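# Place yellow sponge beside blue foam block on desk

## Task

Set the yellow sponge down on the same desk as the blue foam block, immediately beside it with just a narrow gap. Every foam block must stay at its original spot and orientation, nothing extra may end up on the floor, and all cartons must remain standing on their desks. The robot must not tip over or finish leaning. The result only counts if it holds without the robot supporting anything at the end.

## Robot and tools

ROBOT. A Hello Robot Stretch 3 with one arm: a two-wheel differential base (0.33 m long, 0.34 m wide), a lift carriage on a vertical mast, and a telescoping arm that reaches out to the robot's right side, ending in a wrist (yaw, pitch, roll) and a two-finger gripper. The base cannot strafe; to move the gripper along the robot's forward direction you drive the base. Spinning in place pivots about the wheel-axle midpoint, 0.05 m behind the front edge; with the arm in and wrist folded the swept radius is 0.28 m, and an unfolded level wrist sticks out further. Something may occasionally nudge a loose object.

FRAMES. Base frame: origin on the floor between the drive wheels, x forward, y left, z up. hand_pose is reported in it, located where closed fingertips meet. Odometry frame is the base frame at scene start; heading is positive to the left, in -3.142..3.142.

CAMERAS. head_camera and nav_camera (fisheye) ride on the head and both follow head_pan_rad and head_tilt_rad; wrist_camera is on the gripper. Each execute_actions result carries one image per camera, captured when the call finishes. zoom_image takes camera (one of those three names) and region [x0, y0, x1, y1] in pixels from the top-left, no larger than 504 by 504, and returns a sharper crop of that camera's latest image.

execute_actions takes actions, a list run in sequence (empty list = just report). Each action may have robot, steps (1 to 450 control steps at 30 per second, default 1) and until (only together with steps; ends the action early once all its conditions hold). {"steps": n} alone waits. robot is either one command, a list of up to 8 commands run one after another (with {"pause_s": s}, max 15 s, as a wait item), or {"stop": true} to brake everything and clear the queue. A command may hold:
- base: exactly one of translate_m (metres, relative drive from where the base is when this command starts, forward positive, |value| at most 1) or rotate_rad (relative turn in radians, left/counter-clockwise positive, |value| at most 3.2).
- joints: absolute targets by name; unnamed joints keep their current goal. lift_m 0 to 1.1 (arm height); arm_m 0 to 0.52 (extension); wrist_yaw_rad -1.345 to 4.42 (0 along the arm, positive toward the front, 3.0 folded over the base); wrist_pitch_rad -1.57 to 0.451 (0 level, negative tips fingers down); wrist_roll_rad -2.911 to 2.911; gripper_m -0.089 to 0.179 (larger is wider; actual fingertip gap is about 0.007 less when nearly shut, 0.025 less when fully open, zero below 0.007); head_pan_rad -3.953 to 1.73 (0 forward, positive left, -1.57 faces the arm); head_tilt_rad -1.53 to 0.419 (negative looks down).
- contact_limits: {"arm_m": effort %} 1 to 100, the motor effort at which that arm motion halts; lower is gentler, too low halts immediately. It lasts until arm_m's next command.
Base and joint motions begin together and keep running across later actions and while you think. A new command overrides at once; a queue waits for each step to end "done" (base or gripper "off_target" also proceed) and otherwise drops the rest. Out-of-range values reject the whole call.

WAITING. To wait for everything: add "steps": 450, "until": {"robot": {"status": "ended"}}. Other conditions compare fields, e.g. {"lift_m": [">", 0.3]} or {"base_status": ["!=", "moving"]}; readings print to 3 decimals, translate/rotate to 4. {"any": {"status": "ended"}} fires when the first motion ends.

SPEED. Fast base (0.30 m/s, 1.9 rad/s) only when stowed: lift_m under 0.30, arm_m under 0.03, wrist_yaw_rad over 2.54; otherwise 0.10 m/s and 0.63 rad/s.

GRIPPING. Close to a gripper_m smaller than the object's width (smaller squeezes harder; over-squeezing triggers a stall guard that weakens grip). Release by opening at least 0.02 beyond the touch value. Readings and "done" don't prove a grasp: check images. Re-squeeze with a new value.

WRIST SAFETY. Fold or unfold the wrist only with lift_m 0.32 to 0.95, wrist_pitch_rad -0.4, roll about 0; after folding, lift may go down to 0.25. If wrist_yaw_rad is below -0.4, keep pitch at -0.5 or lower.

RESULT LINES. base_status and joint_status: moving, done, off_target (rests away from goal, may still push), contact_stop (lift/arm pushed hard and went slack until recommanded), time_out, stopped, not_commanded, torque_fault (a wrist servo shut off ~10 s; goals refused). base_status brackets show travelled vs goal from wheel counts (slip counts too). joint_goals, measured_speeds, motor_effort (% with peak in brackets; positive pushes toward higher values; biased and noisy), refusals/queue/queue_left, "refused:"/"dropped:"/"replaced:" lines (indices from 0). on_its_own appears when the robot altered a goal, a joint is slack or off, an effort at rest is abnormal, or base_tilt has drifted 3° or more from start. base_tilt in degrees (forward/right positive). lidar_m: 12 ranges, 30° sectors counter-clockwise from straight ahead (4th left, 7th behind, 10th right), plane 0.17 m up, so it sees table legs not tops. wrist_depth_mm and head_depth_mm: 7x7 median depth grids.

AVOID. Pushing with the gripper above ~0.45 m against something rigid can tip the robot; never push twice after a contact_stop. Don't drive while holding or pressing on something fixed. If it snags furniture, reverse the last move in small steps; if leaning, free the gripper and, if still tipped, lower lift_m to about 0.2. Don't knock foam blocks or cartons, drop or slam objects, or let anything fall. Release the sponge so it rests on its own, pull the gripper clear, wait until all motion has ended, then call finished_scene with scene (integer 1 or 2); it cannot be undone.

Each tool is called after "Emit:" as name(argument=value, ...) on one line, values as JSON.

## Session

Emit:
execute_actions(actions=[])

Scene clock: 0.00 s.
robot.base_odometry: x=+0.000 y=+0.000 heading=+0.000 (m, m, rad; robot's odometry frame)
robot.turned_by_wheels: +0.000 (rad since the last result)
robot.turned_by_imu: +0.000 (rad since the last result)
robot.base_tilt: forward=-0.9 right=-0.7 (deg)
robot.lidar_m: 1.49 1.22 1.62 2.24 2.29 2.01 2.27 1.82 1.88 2.10 1.69 1.60
robot.head_depth_mm: 1533 1509 1492 1478 1470 1463 1450 / 1525 1492 1493 1471 1460 1446 1442 / 1515 1489 1477 1468 1456 1454 1433 / 1498 1488 1480 1469 1460 1449 1440 / 1487 1481 1463 1458 1442 1434 1425 / 1478 1465 1448 1443 1432 1427 1414 / 1460 1455 1446 1430 1427 1415 1394
robot.base_status: not_commanded
robot.joint_positions: lift_m=+0.326 arm_m=+0.001 wrist_yaw_rad=+2.894 wrist_pitch_rad=-0.412 wrist_roll_rad=+0.008 gripper_m=+0.037 head_pan_rad=-0.014 head_tilt_rad=-0.018
robot.joint_goals: lift_m=+0.326 arm_m=+0.001 wrist_yaw_rad=+2.894 wrist_pitch_rad=-0.412 wrist_roll_rad=+0.008 gripper_m=+0.037 head_pan_rad=-0.014 head_tilt_rad=-0.018
robot.joint_status: lift_m=not_commanded arm_m=not_commanded wrist_yaw_rad=not_commanded wrist_pitch_rad=not_commanded wrist_roll_rad=not_commanded gripper_m=not_commanded head_pan_rad=not_commanded head_tilt_rad=not_commanded
robot.measured_speeds: translate_m=+0.000 rotate_rad=+0.000 lift_m=+0.000 arm_m=+0.000 wrist_yaw_rad=+0.000 wrist_pitch_rad=+0.000 wrist_roll_rad=+0.000 head_pan_rad=+0.000 head_tilt_rad=+0.000
robot: refusals=0 queue=idle queue_left=0
robot.motor_effort: left_wheel=+1 right_wheel=+0 lift_m=+38 arm_m=-1 wrist_yaw_rad=+1 wrist_pitch_rad=+8 wrist_roll_rad=+0 gripper_m=+0 head_pan_rad=+0 head_tilt_rad=+4 (%)
robot.hand_pose: x=+0.0340 y=+0.0720 z=+0.3403 quat_wxyz=(+0.230, +0.707, +0.057, +0.666) (m; robot's base frame)
robot.wrist_depth_mm: - - - - - - - / - - - - - - - / 935 - - - - - - / 724 765 777 803 817 836 874 / 601 - 664 645 673 690 691 / 523 - - 547 583 572 581 / 453 - - 478 480 498 495
pictures: head_camera (sideways: a quarter turn clockwise sets it upright), nav_camera (sideways: a quarter turn counterclockwise sets it upright), wrist_camera
Images, in order (width x height): head_camera 896x504, nav_camera 672x504, wrist_camera 644x364.

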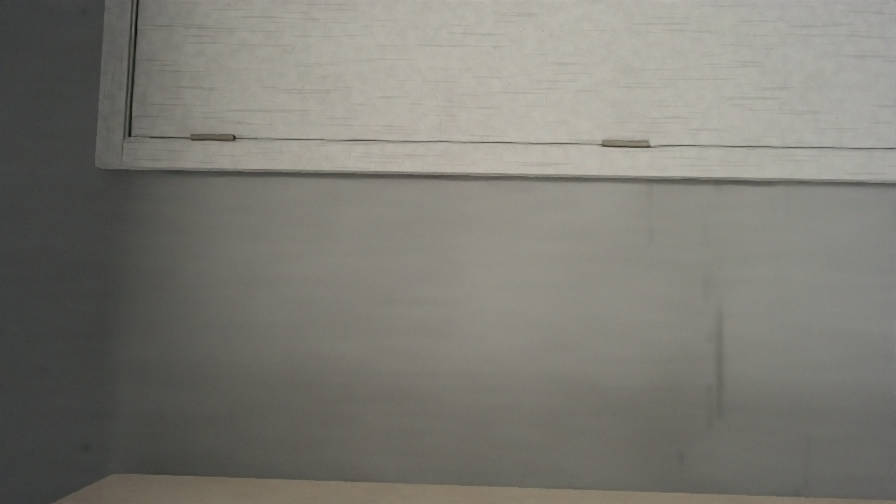

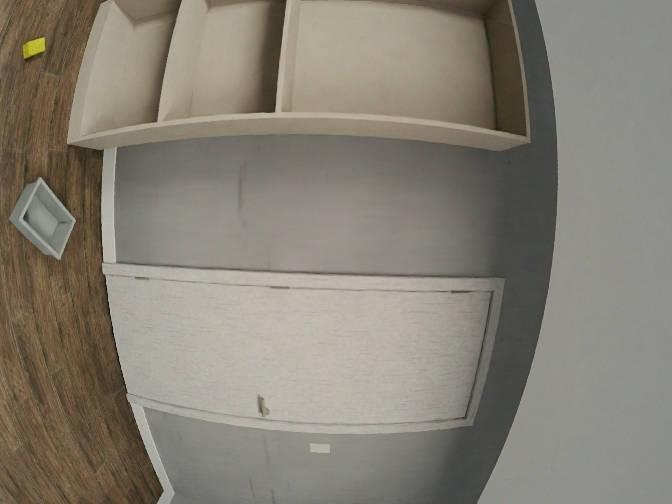

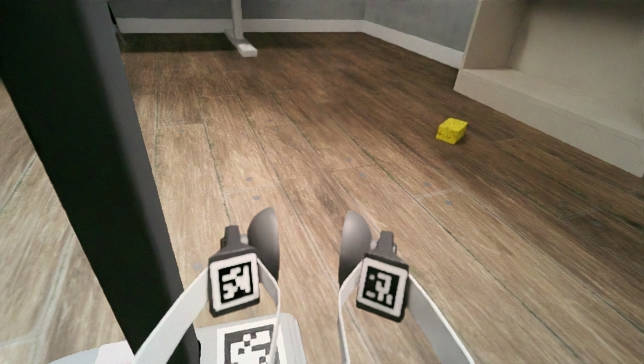

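Emit:
execute_actions(actions=[{"robot":{"joints":{"head_pan_rad":1.1,"head_tilt_rad":-0.7}},"steps":100,"until":{"robot":{"status":"ended"}}}])

Emit:
execute_actions(actions=[{"robot":{"joints":{"head_pan_rad":-3.1,"head_tilt_rad":-0.2}},"steps":150,"until":{"robot":{"status":"ended"}}}])

Scene clock: 1.53 s.
robot.base_odometry: x=+0.000 y=+0.000 heading=+0.000 (m, m, rad; robot's odometry frame)
robot.turned_by_wheels: +0.000 (rad since the last result)
robot.turned_by_imu: +0.000 (rad since the last result)
robot.base_tilt: forward=-0.9 right=-0.8 (deg)
robot.lidar_m: 1.49 1.22 1.62 2.23 2.29 2.01 2.27 1.83 1.89 2.11 1.69 1.59
robot.head_depth_mm: 1721 1569 1684 1934 1759 1473 1261 / 1976 2139 2323 2150 1768 1475 1268 / 2236 2442 2611 2223 1771 1474 1266 / 2587 2824 2930 2217 1762 1475 1267 / 2621 2882 2953 2230 1772 1477 1266 / 2485 2712 2834 2249 1785 1477 1269 / 2380 2561 2752 2237 1783 1482 1272
robot.base_status: not_commanded
robot.joint_positions: lift_m=+0.326 arm_m=+0.001 wrist_yaw_rad=+2.894 wrist_pitch_rad=-0.412 wrist_roll_rad=+0.008 gripper_m=+0.037 head_pan_rad=+1.093 head_tilt_rad=-0.691
robot.joint_goals: lift_m=+0.326 arm_m=+0.001 wrist_yaw_rad=+2.894 wrist_pitch_rad=-0.412 wrist_roll_rad=+0.008 gripper_m=+0.037 head_pan_rad=+1.100 head_tilt_rad=-0.700
robot.joint_status: lift_m=not_commanded arm_m=not_commanded wrist_yaw_rad=not_commanded wrist_pitch_rad=not_commanded wrist_roll_rad=not_commanded gripper_m=not_commanded head_pan_rad=done head_tilt_rad=done
robot.measured_speeds: translate_m=+0.000 rotate_rad=+0.000 lift_m=+0.000 arm_m=+0.000 wrist_yaw_rad=+0.000 wrist_pitch_rad=+0.000 wrist_roll_rad=+0.000 head_pan_rad=+0.000 head_tilt_rad=+0.000
robot: refusals=0 queue=done queue_left=0
robot.motor_effort: left_wheel=+1(1) right_wheel=+0(1) lift_m=+38(38) arm_m=-1(1) wrist_yaw_rad=+0(0) wrist_pitch_rad=+8(8) wrist_roll_rad=+0(0) gripper_m=+0(0) head_pan_rad=+4(45) head_tilt_rad=-5(52) (%)
robot.hand_pose: x=+0.0340 y=+0.0720 z=+0.3403 quat_wxyz=(+0.230, +0.707, +0.057, +0.666) (m; robot's base frame)
robot.wrist_depth_mm: - - - - - - - / - - - - - - - / 936 - - - - - - / 731 782 761 807 825 848 859 / 599 - 658 659 665 692 702 / 518 - - 554 589 573 587 / 452 - - 475 478 491 504
pictures: head_camera (sideways: a quarter turn clockwise sets it upright), nav_camera (sideways: a quarter turn counterclockwise sets it upright), wrist_camera
Images, in order (width x height): head_camera 896x504, nav_camera 672x504, wrist_camera 644x364.

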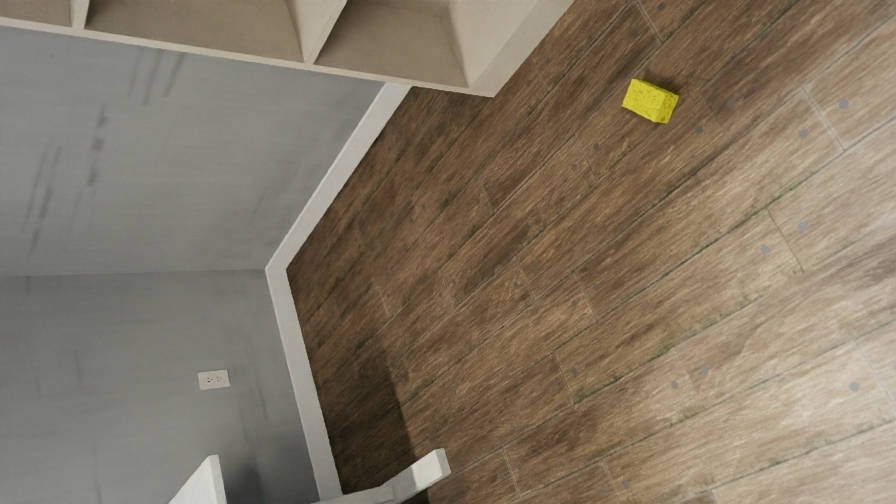

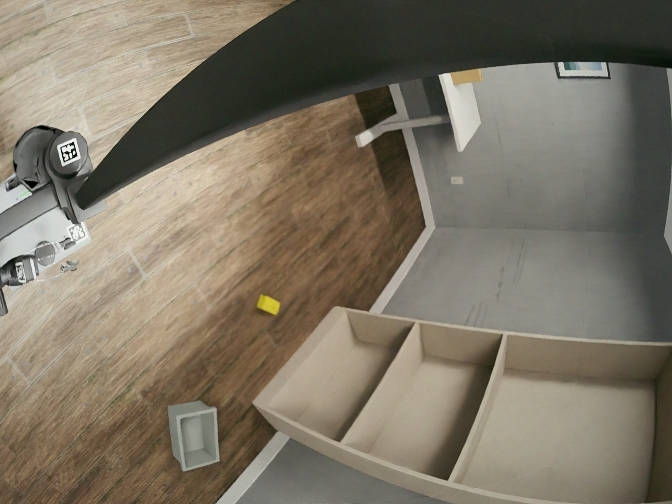

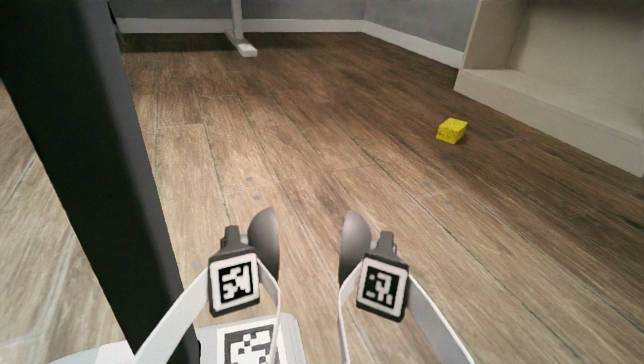

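Scene clock: 3.93 s.
robot.base_odometry: x=+0.000 y=+0.000 heading=+0.000 (m, m, rad; robot's odometry frame)
robot.turned_by_wheels: +0.000 (rad since the last result)
robot.turned_by_imu: +0.000 (rad since the last result)
robot.base_tilt: forward=-0.8 right=-0.8 (deg)
robot.lidar_m: 1.49 1.21 1.62 2.24 2.29 2.01 2.27 1.82 1.89 2.11 1.70 1.60
robot.head_depth_mm: 2125 2191 2241 2308 1638 2420 1949 / 2118 2160 2247 2300 1635 2426 1944 / 2138 2174 2231 2299 1630 2420 1942 / 2120 2189 2227 2307 1627 2404 1946 / 2131 2182 2230 2297 1623 2408 1936 / 2129 2168 2237 2309 1805 2323 1884 / 2121 2177 2216 2281 2332 2419 1923
robot.base_status: not_commanded
robot.joint_positions: lift_m=+0.326 arm_m=+0.001 wrist_yaw_rad=+2.894 wrist_pitch_rad=-0.412 wrist_roll_rad=+0.008 gripper_m=+0.037 head_pan_rad=-3.093 head_tilt_rad=-0.211
robot.joint_goals: lift_m=+0.326 arm_m=+0.001 wrist_yaw_rad=+2.894 wrist_pitch_rad=-0.412 wrist_roll_rad=+0.008 gripper_m=+0.037 head_pan_rad=-3.100 head_tilt_rad=-0.200
robot.joint_status: lift_m=not_commanded arm_m=not_commanded wrist_yaw_rad=not_commanded wrist_pitch_rad=not_commanded wrist_roll_rad=not_commanded gripper_m=not_commanded head_pan_rad=done head_tilt_rad=done
robot.measured_speeds: translate_m=+0.000 rotate_rad=+0.000 lift_m=+0.000 arm_m=+0.000 wrist_yaw_rad=+0.000 wrist_pitch_rad=+0.000 wrist_roll_rad=+0.000 head_pan_rad=+0.000 head_tilt_rad=+0.000
robot: refusals=0 queue=done queue_left=0
robot.motor_effort: left_wheel=+1(0) right_wheel=+1(1) lift_m=+38(38) arm_m=-1(0) wrist_yaw_rad=+0(0) wrist_pitch_rad=+8(8) wrist_roll_rad=+0(1) gripper_m=+0(0) head_pan_rad=-3(45) head_tilt_rad=+8(47) (%)
robot.hand_pose: x=+0.0340 y=+0.0720 z=+0.3403 quat_wxyz=(+0.230, +0.707, +0.057, +0.666) (m; robot's base frame)
robot.wrist_depth_mm: - - - - - - - / - - - - - - - / 938 - - - - - - / 731 760 785 818 844 867 874 / 611 - 660 652 677 686 713 / 520 - - 547 592 569 592 / 451 - - 477 485 491 498
pictures: head_camera (sideways: a quarter turn clockwise sets it upright), nav_camera (sideways: a quarter turn counterclockwise sets it upright), wrist_camera
Images, in order (width x height): head_camera 896x504, nav_camera 672x504, wrist_camera 644x364.

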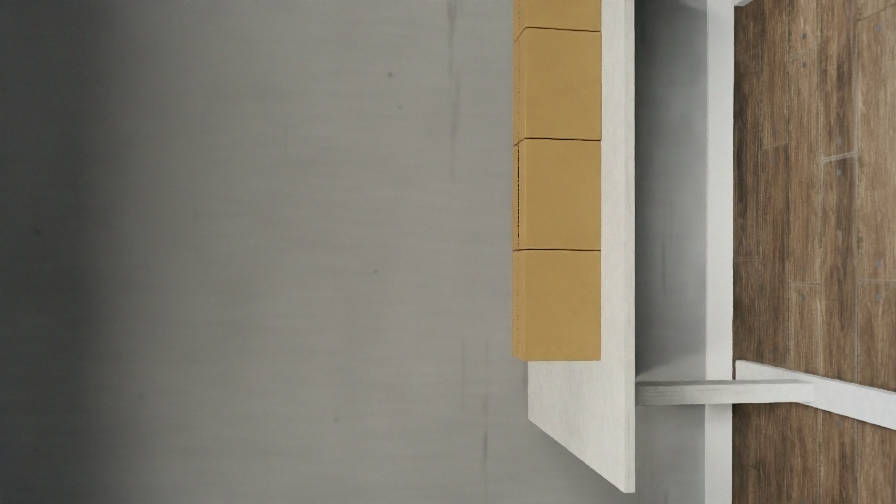

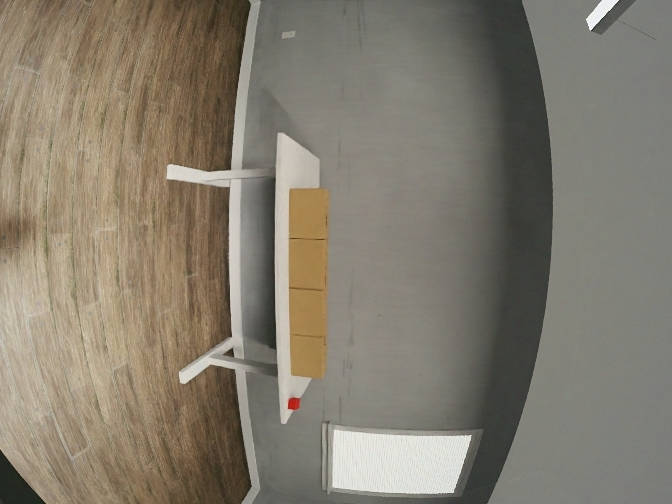

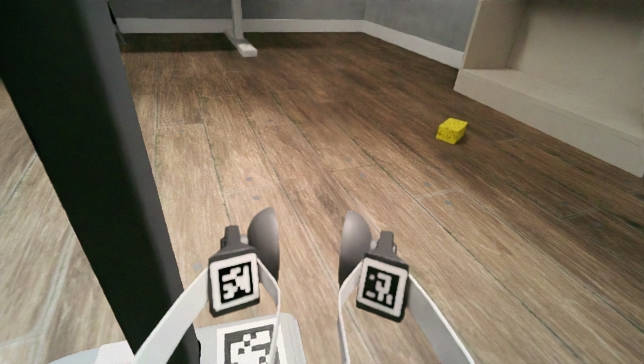

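Emit:
execute_actions(actions=[{"robot":[{"joints":{"lift_m":0.4,"head_pan_rad":-1.3,"head_tilt_rad":-0.9},"base":{"rotate_rad":1.46}},{"base":{"translate_m":0.71},"joints":{"wrist_pitch_rad":-0.4}},{"joints":{"wrist_yaw_rad":0,"gripper_m":0.17}},{"joints":{"wrist_pitch_rad":-1.5,"arm_m":0.33}}],"steps":450,"until":{"robot":{"status":"ended"}}},{"steps":200,"until":{"robot":{"status":"ended"}}}])

Scene clock: 22.97 s.
robot.base_odometry: x=+0.079 y=+0.706 heading=+1.460 (m, m, rad; robot's odometry frame)
robot.turned_by_wheels: +1.460 (rad since the last result)
robot.turned_by_imu: +1.481 (rad since the last result)
robot.base_tilt: forward=-0.9 right=-0.8 (deg)
robot.lidar_m: 1.53 1.65 1.73 2.00 2.20 2.87 2.58 2.36 1.52 1.05 1.09 1.55
robot.head_depth_mm: 1124 1280 1239 1572 1551 - 1177 / 1130 1284 1507 1611 1524 1281 1166 / 1146 1290 1523 1619 1503 1289 1168 / 1156 1296 1533 1624 1504 1318 1174 / 1163 1305 1560 1625 1508 1326 1177 / 1171 1302 1342 1622 1509 1329 1176 / 1071 1159 1634 1773 1522 1330 1180
robot.base_status: done (translate_m +0.7100 of +0.7100)
robot.joint_positions: lift_m=+0.400 arm_m=+0.330 wrist_yaw_rad=+0.000 wrist_pitch_rad=-1.496 wrist_roll_rad=+0.008 gripper_m=+0.170 head_pan_rad=-1.307 head_tilt_rad=-0.889
robot.joint_goals: lift_m=+0.400 arm_m=+0.330 wrist_yaw_rad=+0.000 wrist_pitch_rad=-1.500 wrist_roll_rad=+0.008 gripper_m=+0.170 head_pan_rad=-1.300 head_tilt_rad=-0.900
robot.joint_status: lift_m=done arm_m=done wrist_yaw_rad=done wrist_pitch_rad=done wrist_roll_rad=not_commanded gripper_m=done head_pan_rad=done head_tilt_rad=done
robot.measured_speeds: translate_m=+0.000 rotate_rad=+0.000 lift_m=+0.000 arm_m=+0.000 wrist_yaw_rad=+0.000 wrist_pitch_rad=+0.000 wrist_roll_rad=+0.000 head_pan_rad=+0.000 head_tilt_rad=+0.000
robot: refusals=0 queue=done queue_left=0
robot.motor_effort: left_wheel=-1(5) right_wheel=+1(6) lift_m=+43(42) arm_m=+2(4) wrist_yaw_rad=+0(2) wrist_pitch_rad=-2(9) wrist_roll_rad=+1(1) gripper_m=+0(83) head_pan_rad=+4(45) head_tilt_rad=-7(54) (%)
robot.hand_pose: x=-0.0216 y=-0.4696 z=+0.2812 quat_wxyz=(+0.516, +0.479, -0.520, -0.483) (m; robot's base frame)
robot.wrist_depth_mm: 399 405 408 412 419 425 426 / 405 373 418 419 423 428 437 / 416 415 426 428 427 441 441 / 422 424 430 438 440 446 449 / 429 432 431 442 441 452 457 / - 431 440 453 460 - 469 / 436 444 455 460 465 464 471
pictures: head_camera (sideways: a quarter turn clockwise sets it upright), nav_camera (sideways: a quarter turn counterclockwise sets it upright), wrist_camera
Images, in order (width x height): head_camera 896x504, nav_camera 672x504, wrist_camera 644x364.

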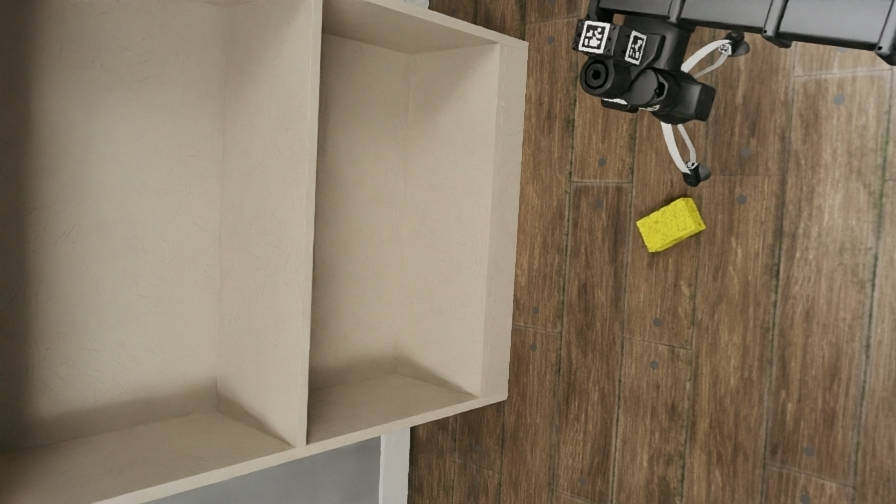

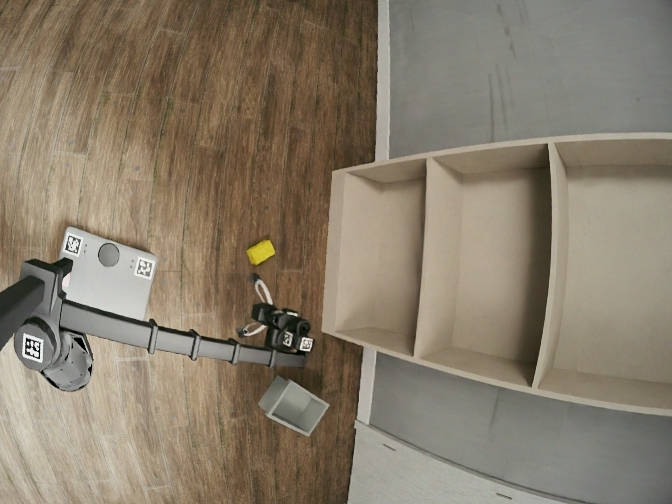

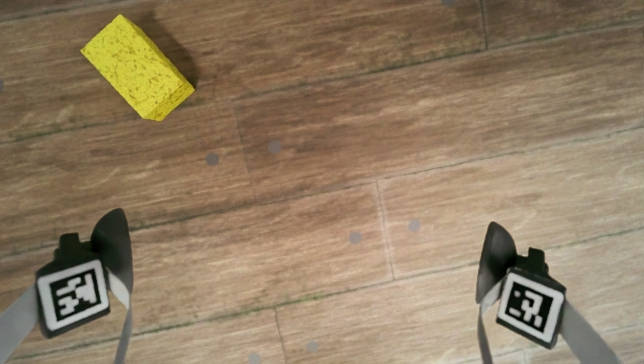

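Emit:
execute_actions(actions=[{"robot":{"base":{"translate_m":0.2},"joints":{"arm_m":0.48,"lift_m":0.25,"wrist_yaw_rad":0.84}},"steps":450,"until":{"robot":{"status":"ended"}}}])

Scene clock: 26.93 s.
robot.base_odometry: x=+0.101 y=+0.904 heading=+1.460 (m, m, rad; robot's odometry frame)
robot.turned_by_wheels: +0.000 (rad since the last result)
robot.turned_by_imu: +0.001 (rad since the last result)
robot.base_tilt: forward=-0.8 right=-0.7 (deg)
robot.lidar_m: 1.34 1.32 1.32 2.03 2.35 2.36 2.79 2.48 1.08 1.08 0.99 1.49
robot.head_depth_mm: 1083 1233 1205 1575 1492 1306 1168 / 1090 1246 1244 1595 1500 1279 1166 / 1100 1252 1253 1614 1505 1317 1170 / 1111 1269 1252 1616 1508 1316 1168 / 1079 1208 1219 1624 1511 1322 1177 / 1141 1348 1586 1754 1515 1327 1178 / 1193 1366 1608 1773 1515 1329 1178
robot.base_status: done (translate_m +0.2000 of +0.2000)
robot.joint_positions: lift_m=+0.250 arm_m=+0.480 wrist_yaw_rad=+0.838 wrist_pitch_rad=-1.497 wrist_roll_rad=+0.008 gripper_m=+0.170 head_pan_rad=-1.307 head_tilt_rad=-0.889
robot.joint_goals: lift_m=+0.250 arm_m=+0.480 wrist_yaw_rad=+0.840 wrist_pitch_rad=-1.500 wrist_roll_rad=+0.008 gripper_m=+0.170 head_pan_rad=-1.300 head_tilt_rad=-0.900
robot.joint_status: lift_m=done arm_m=done wrist_yaw_rad=done wrist_pitch_rad=done wrist_roll_rad=not_commanded gripper_m=done head_pan_rad=done head_tilt_rad=done
robot.measured_speeds: translate_m=+0.000 rotate_rad=+0.000 lift_m=+0.000 arm_m=+0.000 wrist_yaw_rad=+0.000 wrist_pitch_rad=+0.000 wrist_roll_rad=+0.000 head_pan_rad=+0.000 head_tilt_rad=+0.000
robot: refusals=0 queue=done queue_left=0
robot.motor_effort: left_wheel=-1(2) right_wheel=+1(6) lift_m=+33(42) arm_m=+3(3) wrist_yaw_rad=+2(1) wrist_pitch_rad=-1(1) wrist_roll_rad=+0(0) gripper_m=+0(0) head_pan_rad=+3(3) head_tilt_rad=-7(7) (%)
robot.hand_pose: x=-0.0255 y=-0.6213 z=+0.1316 quat_wxyz=(+0.668, +0.649, -0.280, -0.232) (m; robot's base frame)
robot.wrist_depth_mm: 266 267 271 273 276 279 284 / 270 273 276 281 282 282 285 / 275 277 279 282 286 292 293 / 279 281 281 243 292 294 298 / 281 286 289 290 297 297 306 / - 291 292 296 301 - 307 / 294 294 297 303 307 310 313
pictures: head_camera (sideways: a quarter turn clockwise sets it upright), nav_camera (sideways: a quarter turn counterclockwise sets it upright), wrist_camera
Images, in order (width x height): head_camera 896x504, nav_camera 672x504, wrist_camera 644x364.

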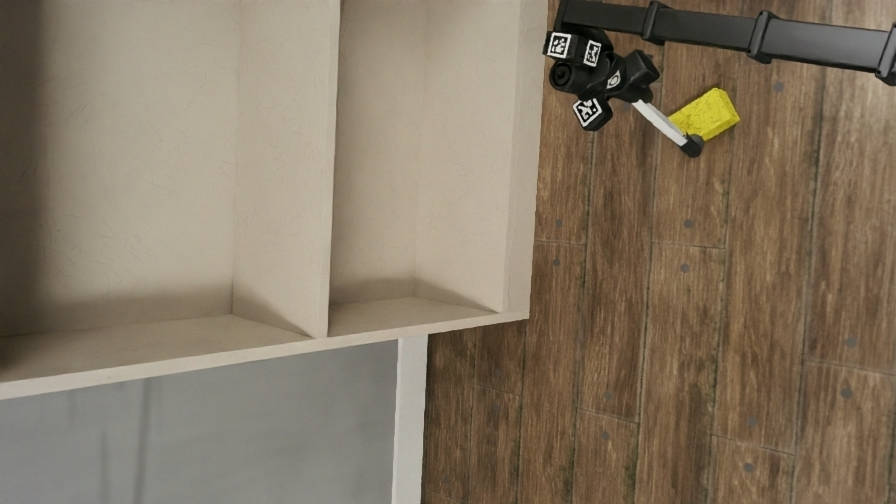

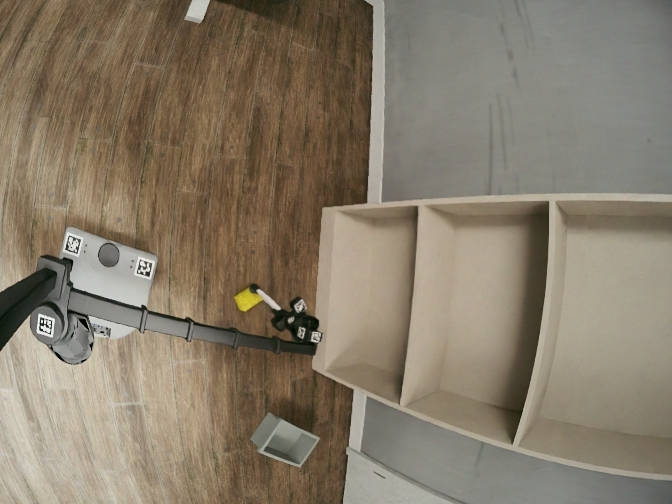

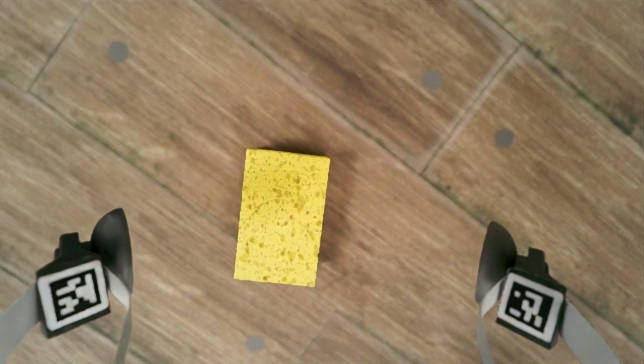

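Emit:
execute_actions(actions=[{"robot":[{"joints":{"lift_m":0.14}},{"joints":{"gripper_m":0.035}},{"pause_s":0.5},{"joints":{"lift_m":0.3,"arm_m":0.0,"head_pan_rad":-3.0,"head_tilt_rad":-0.2}}],"steps":450,"until":{"robot":{"status":"ended"}}}])

Scene clock: 36.07 s.
robot.base_odometry: x=+0.101 y=+0.904 heading=+1.460 (m, m, rad; robot's odometry frame)
robot.turned_by_wheels: +0.000 (rad since the last result)
robot.turned_by_imu: +0.002 (rad since the last result)
robot.base_tilt: forward=-0.9 right=-0.8 (deg)
robot.lidar_m: 1.34 1.32 1.33 2.03 2.34 2.35 2.78 2.49 1.91 0.15 0.99 1.49
robot.head_depth_mm: 2836 2907 3016 3043 3157 2652 1937 / 2832 2922 2995 3020 3163 2643 1953 / 2803 2896 2984 3016 3156 2624 1936 / 2790 2867 2958 3018 3161 2633 1938 / 2794 2886 2941 3029 3129 2615 1932 / 2809 2858 2950 3014 3135 2630 1936 / 2806 2850 2924 3035 3084 2615 1933
robot.base_status: done (translate_m +0.2000 of +0.2000)
robot.joint_positions: lift_m=+0.300 arm_m=+0.002 wrist_yaw_rad=+0.840 wrist_pitch_rad=-1.498 wrist_roll_rad=+0.008 gripper_m=+0.036 head_pan_rad=-2.993 head_tilt_rad=-0.211
robot.joint_goals: lift_m=+0.300 arm_m=+0.000 wrist_yaw_rad=+0.840 wrist_pitch_rad=-1.500 wrist_roll_rad=+0.008 gripper_m=+0.035 head_pan_rad=-3.000 head_tilt_rad=-0.200
robot.joint_status: lift_m=done arm_m=done wrist_yaw_rad=done wrist_pitch_rad=done wrist_roll_rad=not_commanded gripper_m=done head_pan_rad=done head_tilt_rad=done
robot.measured_speeds: translate_m=+0.000 rotate_rad=+0.000 lift_m=+0.000 arm_m=+0.000 wrist_yaw_rad=+0.000 wrist_pitch_rad=+0.000 wrist_roll_rad=+0.000 head_pan_rad=+0.000 head_tilt_rad=+0.000
robot: refusals=0 queue=done queue_left=0
robot.motor_effort: left_wheel=-1(1) right_wheel=+2(2) lift_m=+43(47) arm_m=-4(4) wrist_yaw_rad=+0(2) wrist_pitch_rad=+0(1) wrist_roll_rad=+1(0) gripper_m=-14(88) head_pan_rad=-4(44) head_tilt_rad=+8(54) (%)
robot.hand_pose: x=-0.0257 y=-0.1431 z=+0.1812 quat_wxyz=(+0.668, +0.650, -0.279, -0.232) (m; robot's base frame)
robot.wrist_depth_mm: 311 314 318 322 326 325 333 / 315 321 323 325 330 336 337 / 322 325 326 330 338 342 342 / 326 326 130 131 342 346 351 / 329 331 132 134 344 352 356 / 335 - 135 135 - 353 363 / - - 137 138 - 365 366
pictures: head_camera (sideways: a quarter turn clockwise sets it upright), nav_camera (sideways: a quarter turn counterclockwise sets it upright), wrist_camera
Images, in order (width x height): head_camera 896x504, nav_camera 672x504, wrist_camera 644x364.

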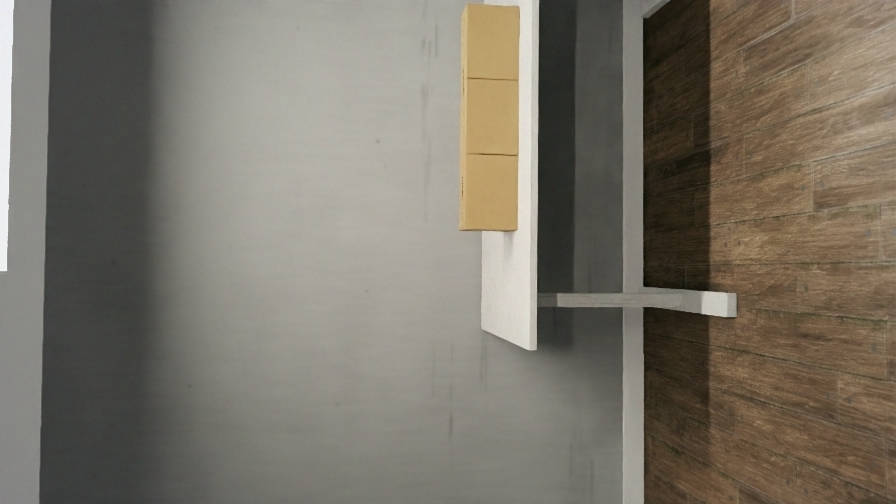

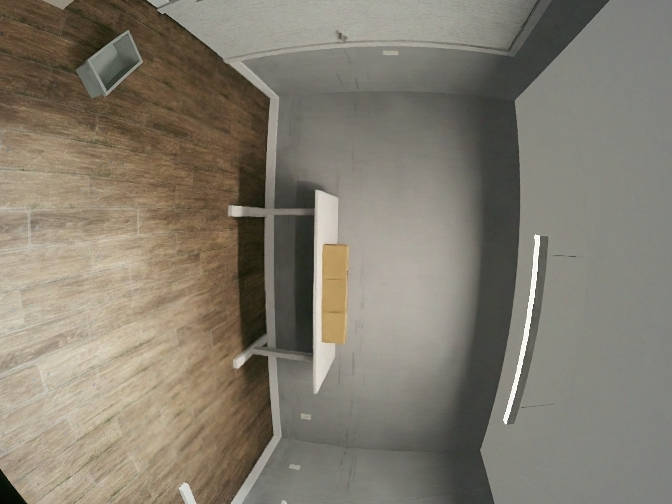

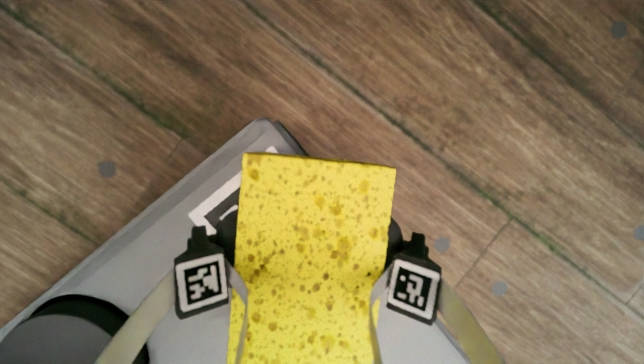

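Emit:
execute_actions(actions=[{"robot":{"base":{"translate_m":0.75},"joints":{"lift_m":0.7,"wrist_yaw_rad":0,"head_pan_rad":1.2,"head_tilt_rad":-0.15}},"steps":450,"until":{"robot":{"status":"ended"}}}])

Scene clock: 45.67 s.
robot.base_odometry: x=+0.184 y=+1.650 heading=+1.460 (m, m, rad; robot's odometry frame)
robot.turned_by_wheels: +0.000 (rad since the last result)
robot.turned_by_imu: +0.006 (rad since the last result)
robot.base_tilt: forward=-0.8 right=-0.8 (deg)
robot.lidar_m: 0.61 0.60 0.97 0.95 2.67 2.91 3.52 2.13 0.91 0.97 1.10 1.21
robot.head_depth_mm: 1291 1303 1318 1327 1341 1295 651 / 1448 1455 1472 1494 1512 1303 651 / 1644 1668 1684 1710 1725 1299 704 / 1915 1939 1975 2002 2006 904 801 / 2260 2301 2342 2393 2437 990 896 / 2575 2699 2748 2814 2856 1225 929 / 2556 2584 2627 2655 2730 1279 1053
robot.base_status: done (translate_m +0.7500 of +0.7500)
robot.joint_positions: lift_m=+0.700 arm_m=+0.002 wrist_yaw_rad=+0.002 wrist_pitch_rad=-1.498 wrist_roll_rad=+0.008 gripper_m=+0.036 head_pan_rad=+1.193 head_tilt_rad=-0.162
robot.joint_goals: lift_m=+0.700 arm_m=+0.000 wrist_yaw_rad=+0.000 wrist_pitch_rad=-1.500 wrist_roll_rad=+0.008 gripper_m=+0.035 head_pan_rad=+1.200 head_tilt_rad=-0.150
robot.joint_status: lift_m=done arm_m=done wrist_yaw_rad=done wrist_pitch_rad=done wrist_roll_rad=not_commanded gripper_m=done head_pan_rad=done head_tilt_rad=done
robot.measured_speeds: translate_m=+0.000 rotate_rad=+0.000 lift_m=+0.000 arm_m=+0.000 wrist_yaw_rad=+0.000 wrist_pitch_rad=+0.000 wrist_roll_rad=+0.000 head_pan_rad=+0.000 head_tilt_rad=+0.000
robot: refusals=0 queue=done queue_left=0
robot.motor_effort: left_wheel=-1(2) right_wheel=+1(6) lift_m=+43(44) arm_m=-4(4) wrist_yaw_rad=-1(2) wrist_pitch_rad=-1(0) wrist_roll_rad=+1(1) gripper_m=-14(14) head_pan_rad=+4(43) head_tilt_rad=+8(17) (%)
robot.hand_pose: x=-0.0216 y=-0.1411 z=+0.5812 quat_wxyz=(+0.516, +0.480, -0.519, -0.483) (m; robot's base frame)
robot.wrist_depth_mm: 670 682 676 694 705 690 715 / 692 684 695 707 708 718 734 / 694 692 702 731 723 724 727 / 703 715 714 131 709 761 745 / 713 724 133 134 739 761 779 / 692 700 135 135 - 765 772 / 728 748 443 138 774 787 778
pictures: head_camera (sideways: a quarter turn clockwise sets it upright), nav_camera (sideways: a quarter turn counterclockwise sets it upright), wrist_camera
Images, in order (width x height): head_camera 896x504, nav_camera 672x504, wrist_camera 644x364.

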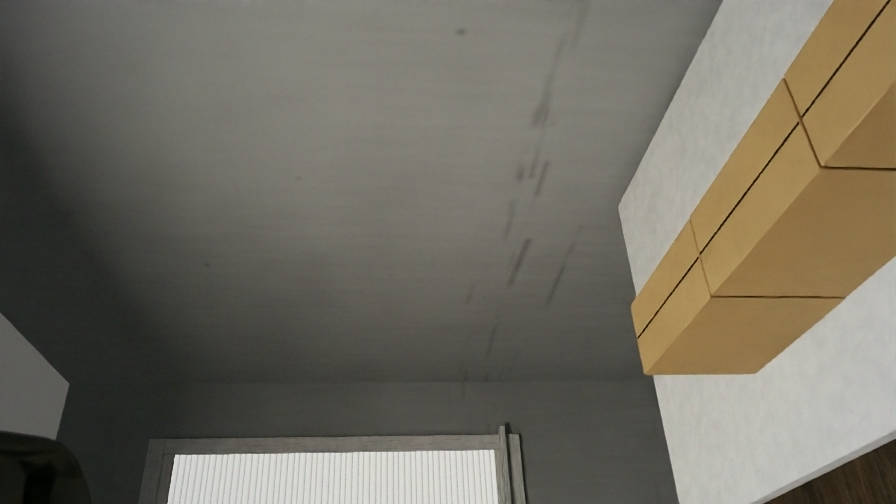

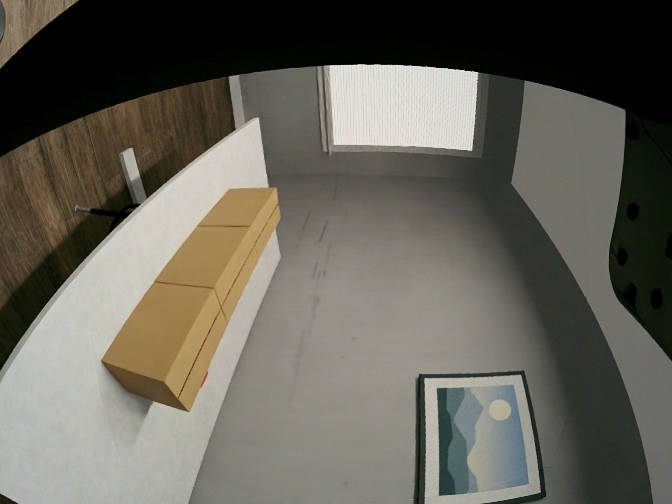

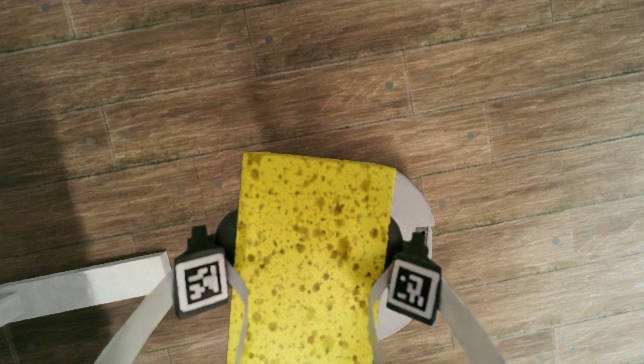

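Emit:
execute_actions(actions=[{"robot":{"base":{"translate_m":0.2},"joints":{"head_pan_rad":1.3,"head_tilt_rad":-0.6}},"steps":450,"until":{"robot":{"status":"ended"}}}])

Scene clock: 49.40 s.
robot.base_odometry: x=+0.206 y=+1.849 heading=+1.460 (m, m, rad; robot's odometry frame)
robot.turned_by_wheels: +0.000 (rad since the last result)
robot.turned_by_imu: +0.002 (rad since the last result)
robot.base_tilt: forward=-0.9 right=-0.8 (deg)
robot.lidar_m: 0.87 0.41 0.89 0.93 2.72 3.09 3.45 1.61 0.98 1.05 1.05 0.99
robot.head_depth_mm: 1101 1162 1232 1131 827 620 590 / 1255 1335 1413 1135 595 537 582 / 1451 1552 1569 1136 595 556 579 / 1718 1884 1638 779 662 674 592 / 2098 2342 2306 819 816 705 592 / 2447 2649 2785 1040 877 708 1254 / 2363 2535 2703 1144 937 1552 1346
robot.base_status: done (translate_m +0.2000 of +0.2000)
robot.joint_positions: lift_m=+0.700 arm_m=+0.002 wrist_yaw_rad=+0.002 wrist_pitch_rad=-1.498 wrist_roll_rad=+0.008 gripper_m=+0.036 head_pan_rad=+1.293 head_tilt_rad=-0.592
robot.joint_goals: lift_m=+0.700 arm_m=+0.000 wrist_yaw_rad=+0.000 wrist_pitch_rad=-1.500 wrist_roll_rad=+0.008 gripper_m=+0.035 head_pan_rad=+1.300 head_tilt_rad=-0.600
robot.joint_status: lift_m=done arm_m=done wrist_yaw_rad=done wrist_pitch_rad=done wrist_roll_rad=not_commanded gripper_m=done head_pan_rad=done head_tilt_rad=done
robot.measured_speeds: translate_m=+0.000 rotate_rad=+0.000 lift_m=+0.000 arm_m=+0.000 wrist_yaw_rad=+0.000 wrist_pitch_rad=+0.000 wrist_roll_rad=+0.000 head_pan_rad=+0.000 head_tilt_rad=+0.000
robot: refusals=0 queue=done queue_left=0
robot.motor_effort: left_wheel=-1(1) right_wheel=+2(5) lift_m=+43(43) arm_m=-3(4) wrist_yaw_rad=-1(1) wrist_pitch_rad=-1(1) wrist_roll_rad=+0(1) gripper_m=-14(14) head_pan_rad=+4(14) head_tilt_rad=-5(42) (%)
robot.hand_pose: x=-0.0216 y=-0.1411 z=+0.5812 quat_wxyz=(+0.516, +0.480, -0.519, -0.483) (m; robot's base frame)
robot.wrist_depth_mm: 661 664 681 701 701 709 719 / 672 681 697 709 706 714 715 / 696 697 711 700 713 736 738 / 700 695 712 131 731 749 747 / 710 711 133 133 736 756 759 / 719 713 135 136 - 767 755 / 583 738 439 138 780 783 792
pictures: head_camera (sideways: a quarter turn clockwise sets it upright), nav_camera (sideways: a quarter turn counterclockwise sets it upright), wrist_camera
Images, in order (width x height): head_camera 896x504, nav_camera 672x504, wrist_camera 644x364.

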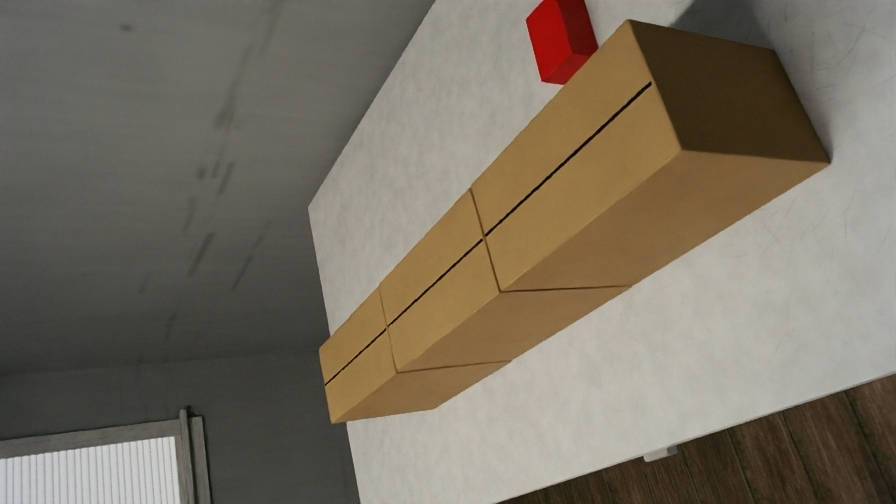

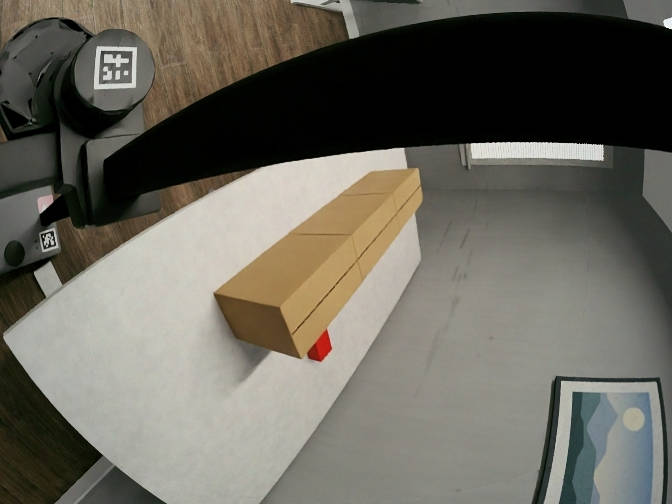

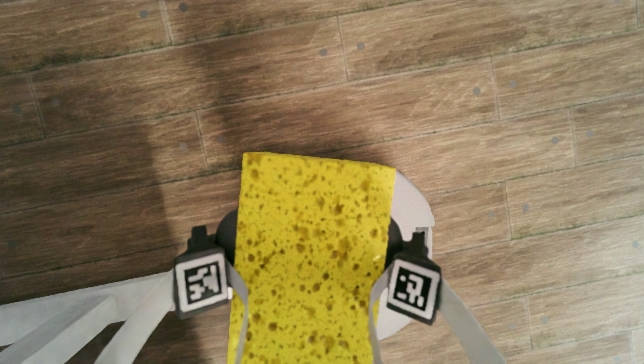

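Emit:
execute_actions(actions=[{"robot":[{"base":{"translate_m":-0.5},"joints":{"lift_m":0.295,"wrist_yaw_rad":2.6,"head_pan_rad":0,"head_tilt_rad":-0.2}},{"base":{"rotate_rad":2.68}},{"base":{"translate_m":1.0}},{"base":{"translate_m":1.0}},{"base":{"translate_m":0.6}}],"steps":450,"until":{"robot":{"status":"ended"}}},{"steps":300,"until":{"robot":{"status":"ended"}}}])

Scene clock: 55.97 s.
robot.base_odometry: x=+0.150 y=+1.352 heading=+1.460 (m, m, rad; robot's odometry frame)
robot.turned_by_wheels: +0.000 (rad since the last result)
robot.turned_by_imu: -0.001 (rad since the last result)
robot.base_tilt: forward=-0.9 right=-0.8 (deg)
robot.lidar_m: 0.89 1.35 1.05 2.60 2.60 2.69 2.99 2.23 1.27 1.17 1.17 1.37
robot.head_depth_mm: 1303 1339 1382 1420 1464 1513 1562 / 1283 1321 1354 1396 1442 1478 1532 / 1259 1297 1330 1368 1413 1459 1506 / 1238 1275 1308 1344 1389 1414 866 / 1220 1253 1282 1328 1362 1167 865 / 1200 1235 1264 1301 1337 1168 865 / 1173 1201 1247 1279 1315 1159 862
robot.base_status: done (translate_m -0.5000 of -0.5000)
robot.joint_positions: lift_m=+0.298 arm_m=+0.002 wrist_yaw_rad=+2.598 wrist_pitch_rad=-1.499 wrist_roll_rad=+0.008 gripper_m=+0.036 head_pan_rad=+0.007 head_tilt_rad=-0.210
robot.joint_goals: lift_m=+0.298 arm_m=+0.000 wrist_yaw_rad=+2.600 wrist_pitch_rad=-1.500 wrist_roll_rad=+0.008 gripper_m=+0.035 head_pan_rad=+0.000 head_tilt_rad=-0.200
robot.joint_status: lift_m=contact_stop arm_m=done wrist_yaw_rad=done wrist_pitch_rad=done wrist_roll_rad=not_commanded gripper_m=done head_pan_rad=done head_tilt_rad=done
robot.measured_speeds: translate_m=+0.000 rotate_rad=+0.000 lift_m=+0.000 arm_m=+0.000 wrist_yaw_rad=+0.000 wrist_pitch_rad=+0.000 wrist_roll_rad=+0.000 head_pan_rad=+0.000 head_tilt_rad=+0.000
robot: refusals=0 queue=dropped queue_left=0
robot.on_its_own: lift_m is slack since a contact_stop, until your next command for it
robot.motor_effort: left_wheel=+0(7) right_wheel=+1(4) lift_m=+38(46) arm_m=-3(3) wrist_yaw_rad=+3(1) wrist_pitch_rad=+0(1) wrist_roll_rad=+0(1) gripper_m=-14(15) head_pan_rad=-3(44) head_tilt_rad=+8(40) (%)
robot.hand_pose: x=-0.0241 y=-0.1516 z=+0.1794 quat_wxyz=(+0.605, +0.629, +0.323, +0.367) (m; robot's base frame)
robot.wrist_depth_mm: - - - 318 325 325 328 / - - - - 328 331 333 / - - - - 333 340 336 / - - 129 130 339 343 347 / - - 131 133 344 347 350 / - - 134 135 - 354 360 / - - 137 138 360 362 358
pictures: head_camera (sideways: a quarter turn clockwise sets it upright), nav_camera (sideways: a quarter turn counterclockwise sets it upright), wrist_camera
dropped: robot: command 0 of its queue: lift_m: contact_stop
Images, in order (width x height): head_camera 896x504, nav_camera 672x504, wrist_camera 644x364.

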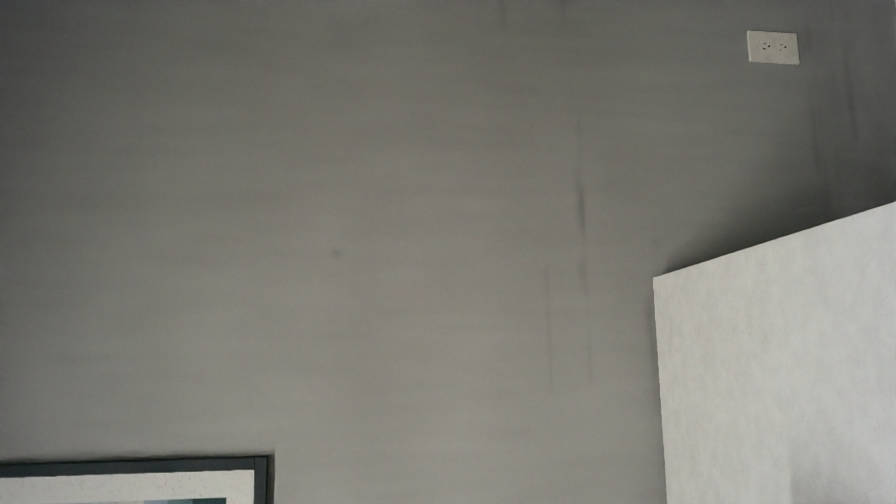

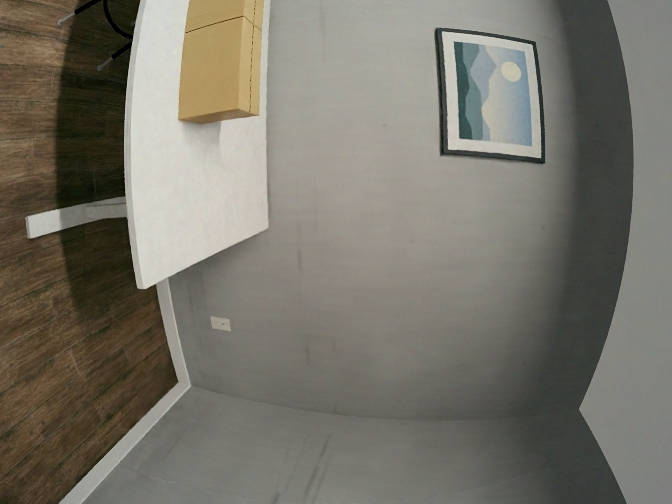

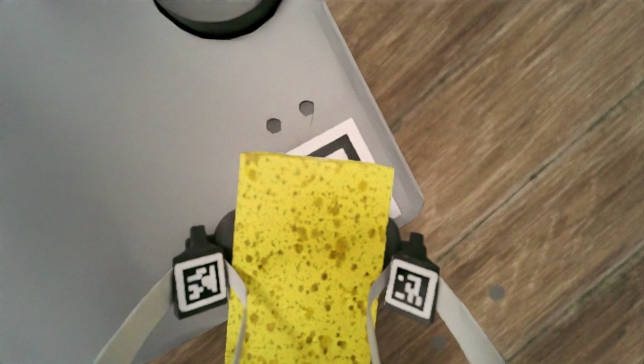

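Emit:
execute_actions(actions="[{\"robot\":[{\"joints\":{\"lift_m\":0.295}},{\"base\":{\"rotate_rad\":2.68}},{\"base\":{\"translate_m\":1.0}},{\"base\":{\"translate_m\":0.9}}]},\"steps\":450,\"until\":{\"robot\":{\"status\":\"ended\"}}}]")


Emit:
execute_actions(actions=[{"robot":[{"joints":{"lift_m":0.295}},{"base":{"rotate_rad":2.68}},{"base":{"translate_m":1.0}},{"base":{"translate_m":0.9}}],"steps":450,"until":{"robot":{"status":"ended"}}}])

Scene clock: 57.43 s.
robot.base_odometry: x=+0.150 y=+1.352 heading=+1.460 (m, m, rad; robot's odometry frame)
robot.turned_by_wheels: +0.000 (rad since the last result)
robot.turned_by_imu: +0.000 (rad since the last result)
robot.base_tilt: forward=-0.8 right=-0.7 (deg)
robot.lidar_m: 0.89 1.35 1.05 2.59 2.60 2.67 2.98 2.23 1.28 1.16 1.17 1.37
robot.head_depth_mm: 1306 1343 1380 1428 1456 1513 1562 / 1279 1317 1358 1394 1443 1481 1527 / 1261 1295 1331 1368 1417 1454 1496 / 1246 1275 1308 1347 1387 1412 868 / 1217 1255 1293 1325 1361 1171 863 / 1204 1234 1267 1300 1338 1168 866 / 1171 1199 1246 1281 1313 1161 863
robot.base_status: done (translate_m -0.5000 of -0.5000)
robot.joint_positions: lift_m=+0.297 arm_m=+0.002 wrist_yaw_rad=+2.598 wrist_pitch_rad=-1.501 wrist_roll_rad=+0.008 gripper_m=+0.036 head_pan_rad=+0.007 head_tilt_rad=-0.210
robot.joint_goals: lift_m=+0.297 arm_m=+0.000 wrist_yaw_rad=+2.600 wrist_pitch_rad=-1.500 wrist_roll_rad=+0.008 gripper_m=+0.035 head_pan_rad=+0.000 head_tilt_rad=-0.200
robot.joint_status: lift_m=contact_stop arm_m=done wrist_yaw_rad=done wrist_pitch_rad=done wrist_roll_rad=not_commanded gripper_m=done head_pan_rad=done head_tilt_rad=done
robot.measured_speeds: translate_m=+0.000 rotate_rad=+0.000 lift_m=+0.013 arm_m=+0.000 wrist_yaw_rad=+0.000 wrist_pitch_rad=+0.000 wrist_roll_rad=+0.000 head_pan_rad=+0.000 head_tilt_rad=+0.000
robot: refusals=0 queue=dropped queue_left=0
robot.on_its_own: lift_m is slack since a contact_stop, until your next command for it
robot.motor_effort: left_wheel=+0(1) right_wheel=+1(2) lift_m=+19(39) arm_m=-3(3) wrist_yaw_rad=+2(1) wrist_pitch_rad=+1(1) wrist_roll_rad=+0(0) gripper_m=-15(15) head_pan_rad=-3(4) head_tilt_rad=+7(7) (%)
robot.hand_pose: x=-0.0243 y=-0.1519 z=+0.1784 quat_wxyz=(+0.605, +0.629, +0.323, +0.366) (m; robot's base frame)
robot.wrist_depth_mm: - - - 316 324 326 328 / - - - - 329 329 335 / - - - - 330 334 342 / - - 129 130 336 340 344 / - - 131 132 342 345 354 / - - 134 135 - 353 361 / - - 137 137 353 362 358
pictures: head_camera (sideways: a quarter turn clockwise sets it upright), nav_camera (sideways: a quarter turn counterclockwise sets it upright), wrist_camera
dropped: robot: command 0 of its queue: lift_m: contact_stop
Images, in order (width x height): head_camera 896x504, nav_camera 672x504, wrist_camera 644x364.

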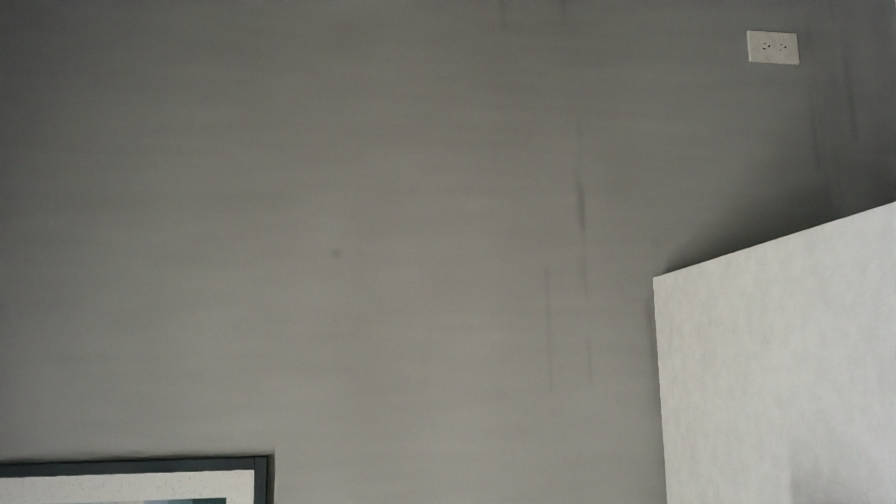

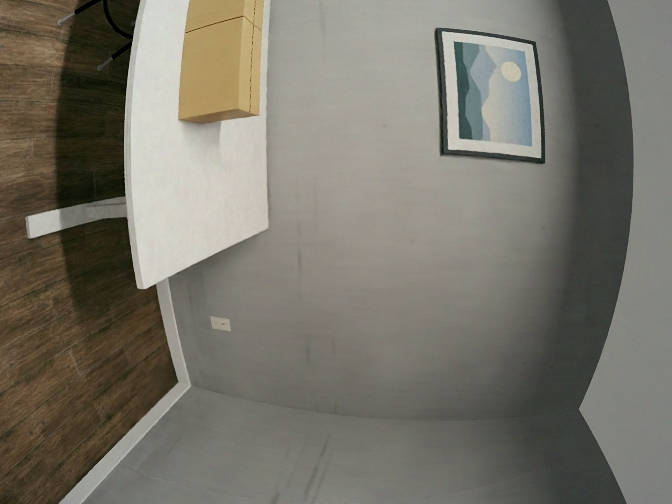

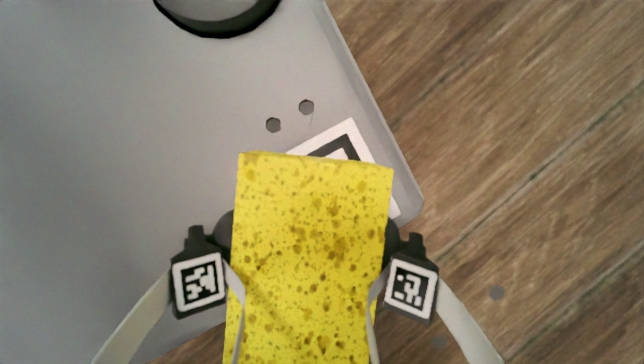

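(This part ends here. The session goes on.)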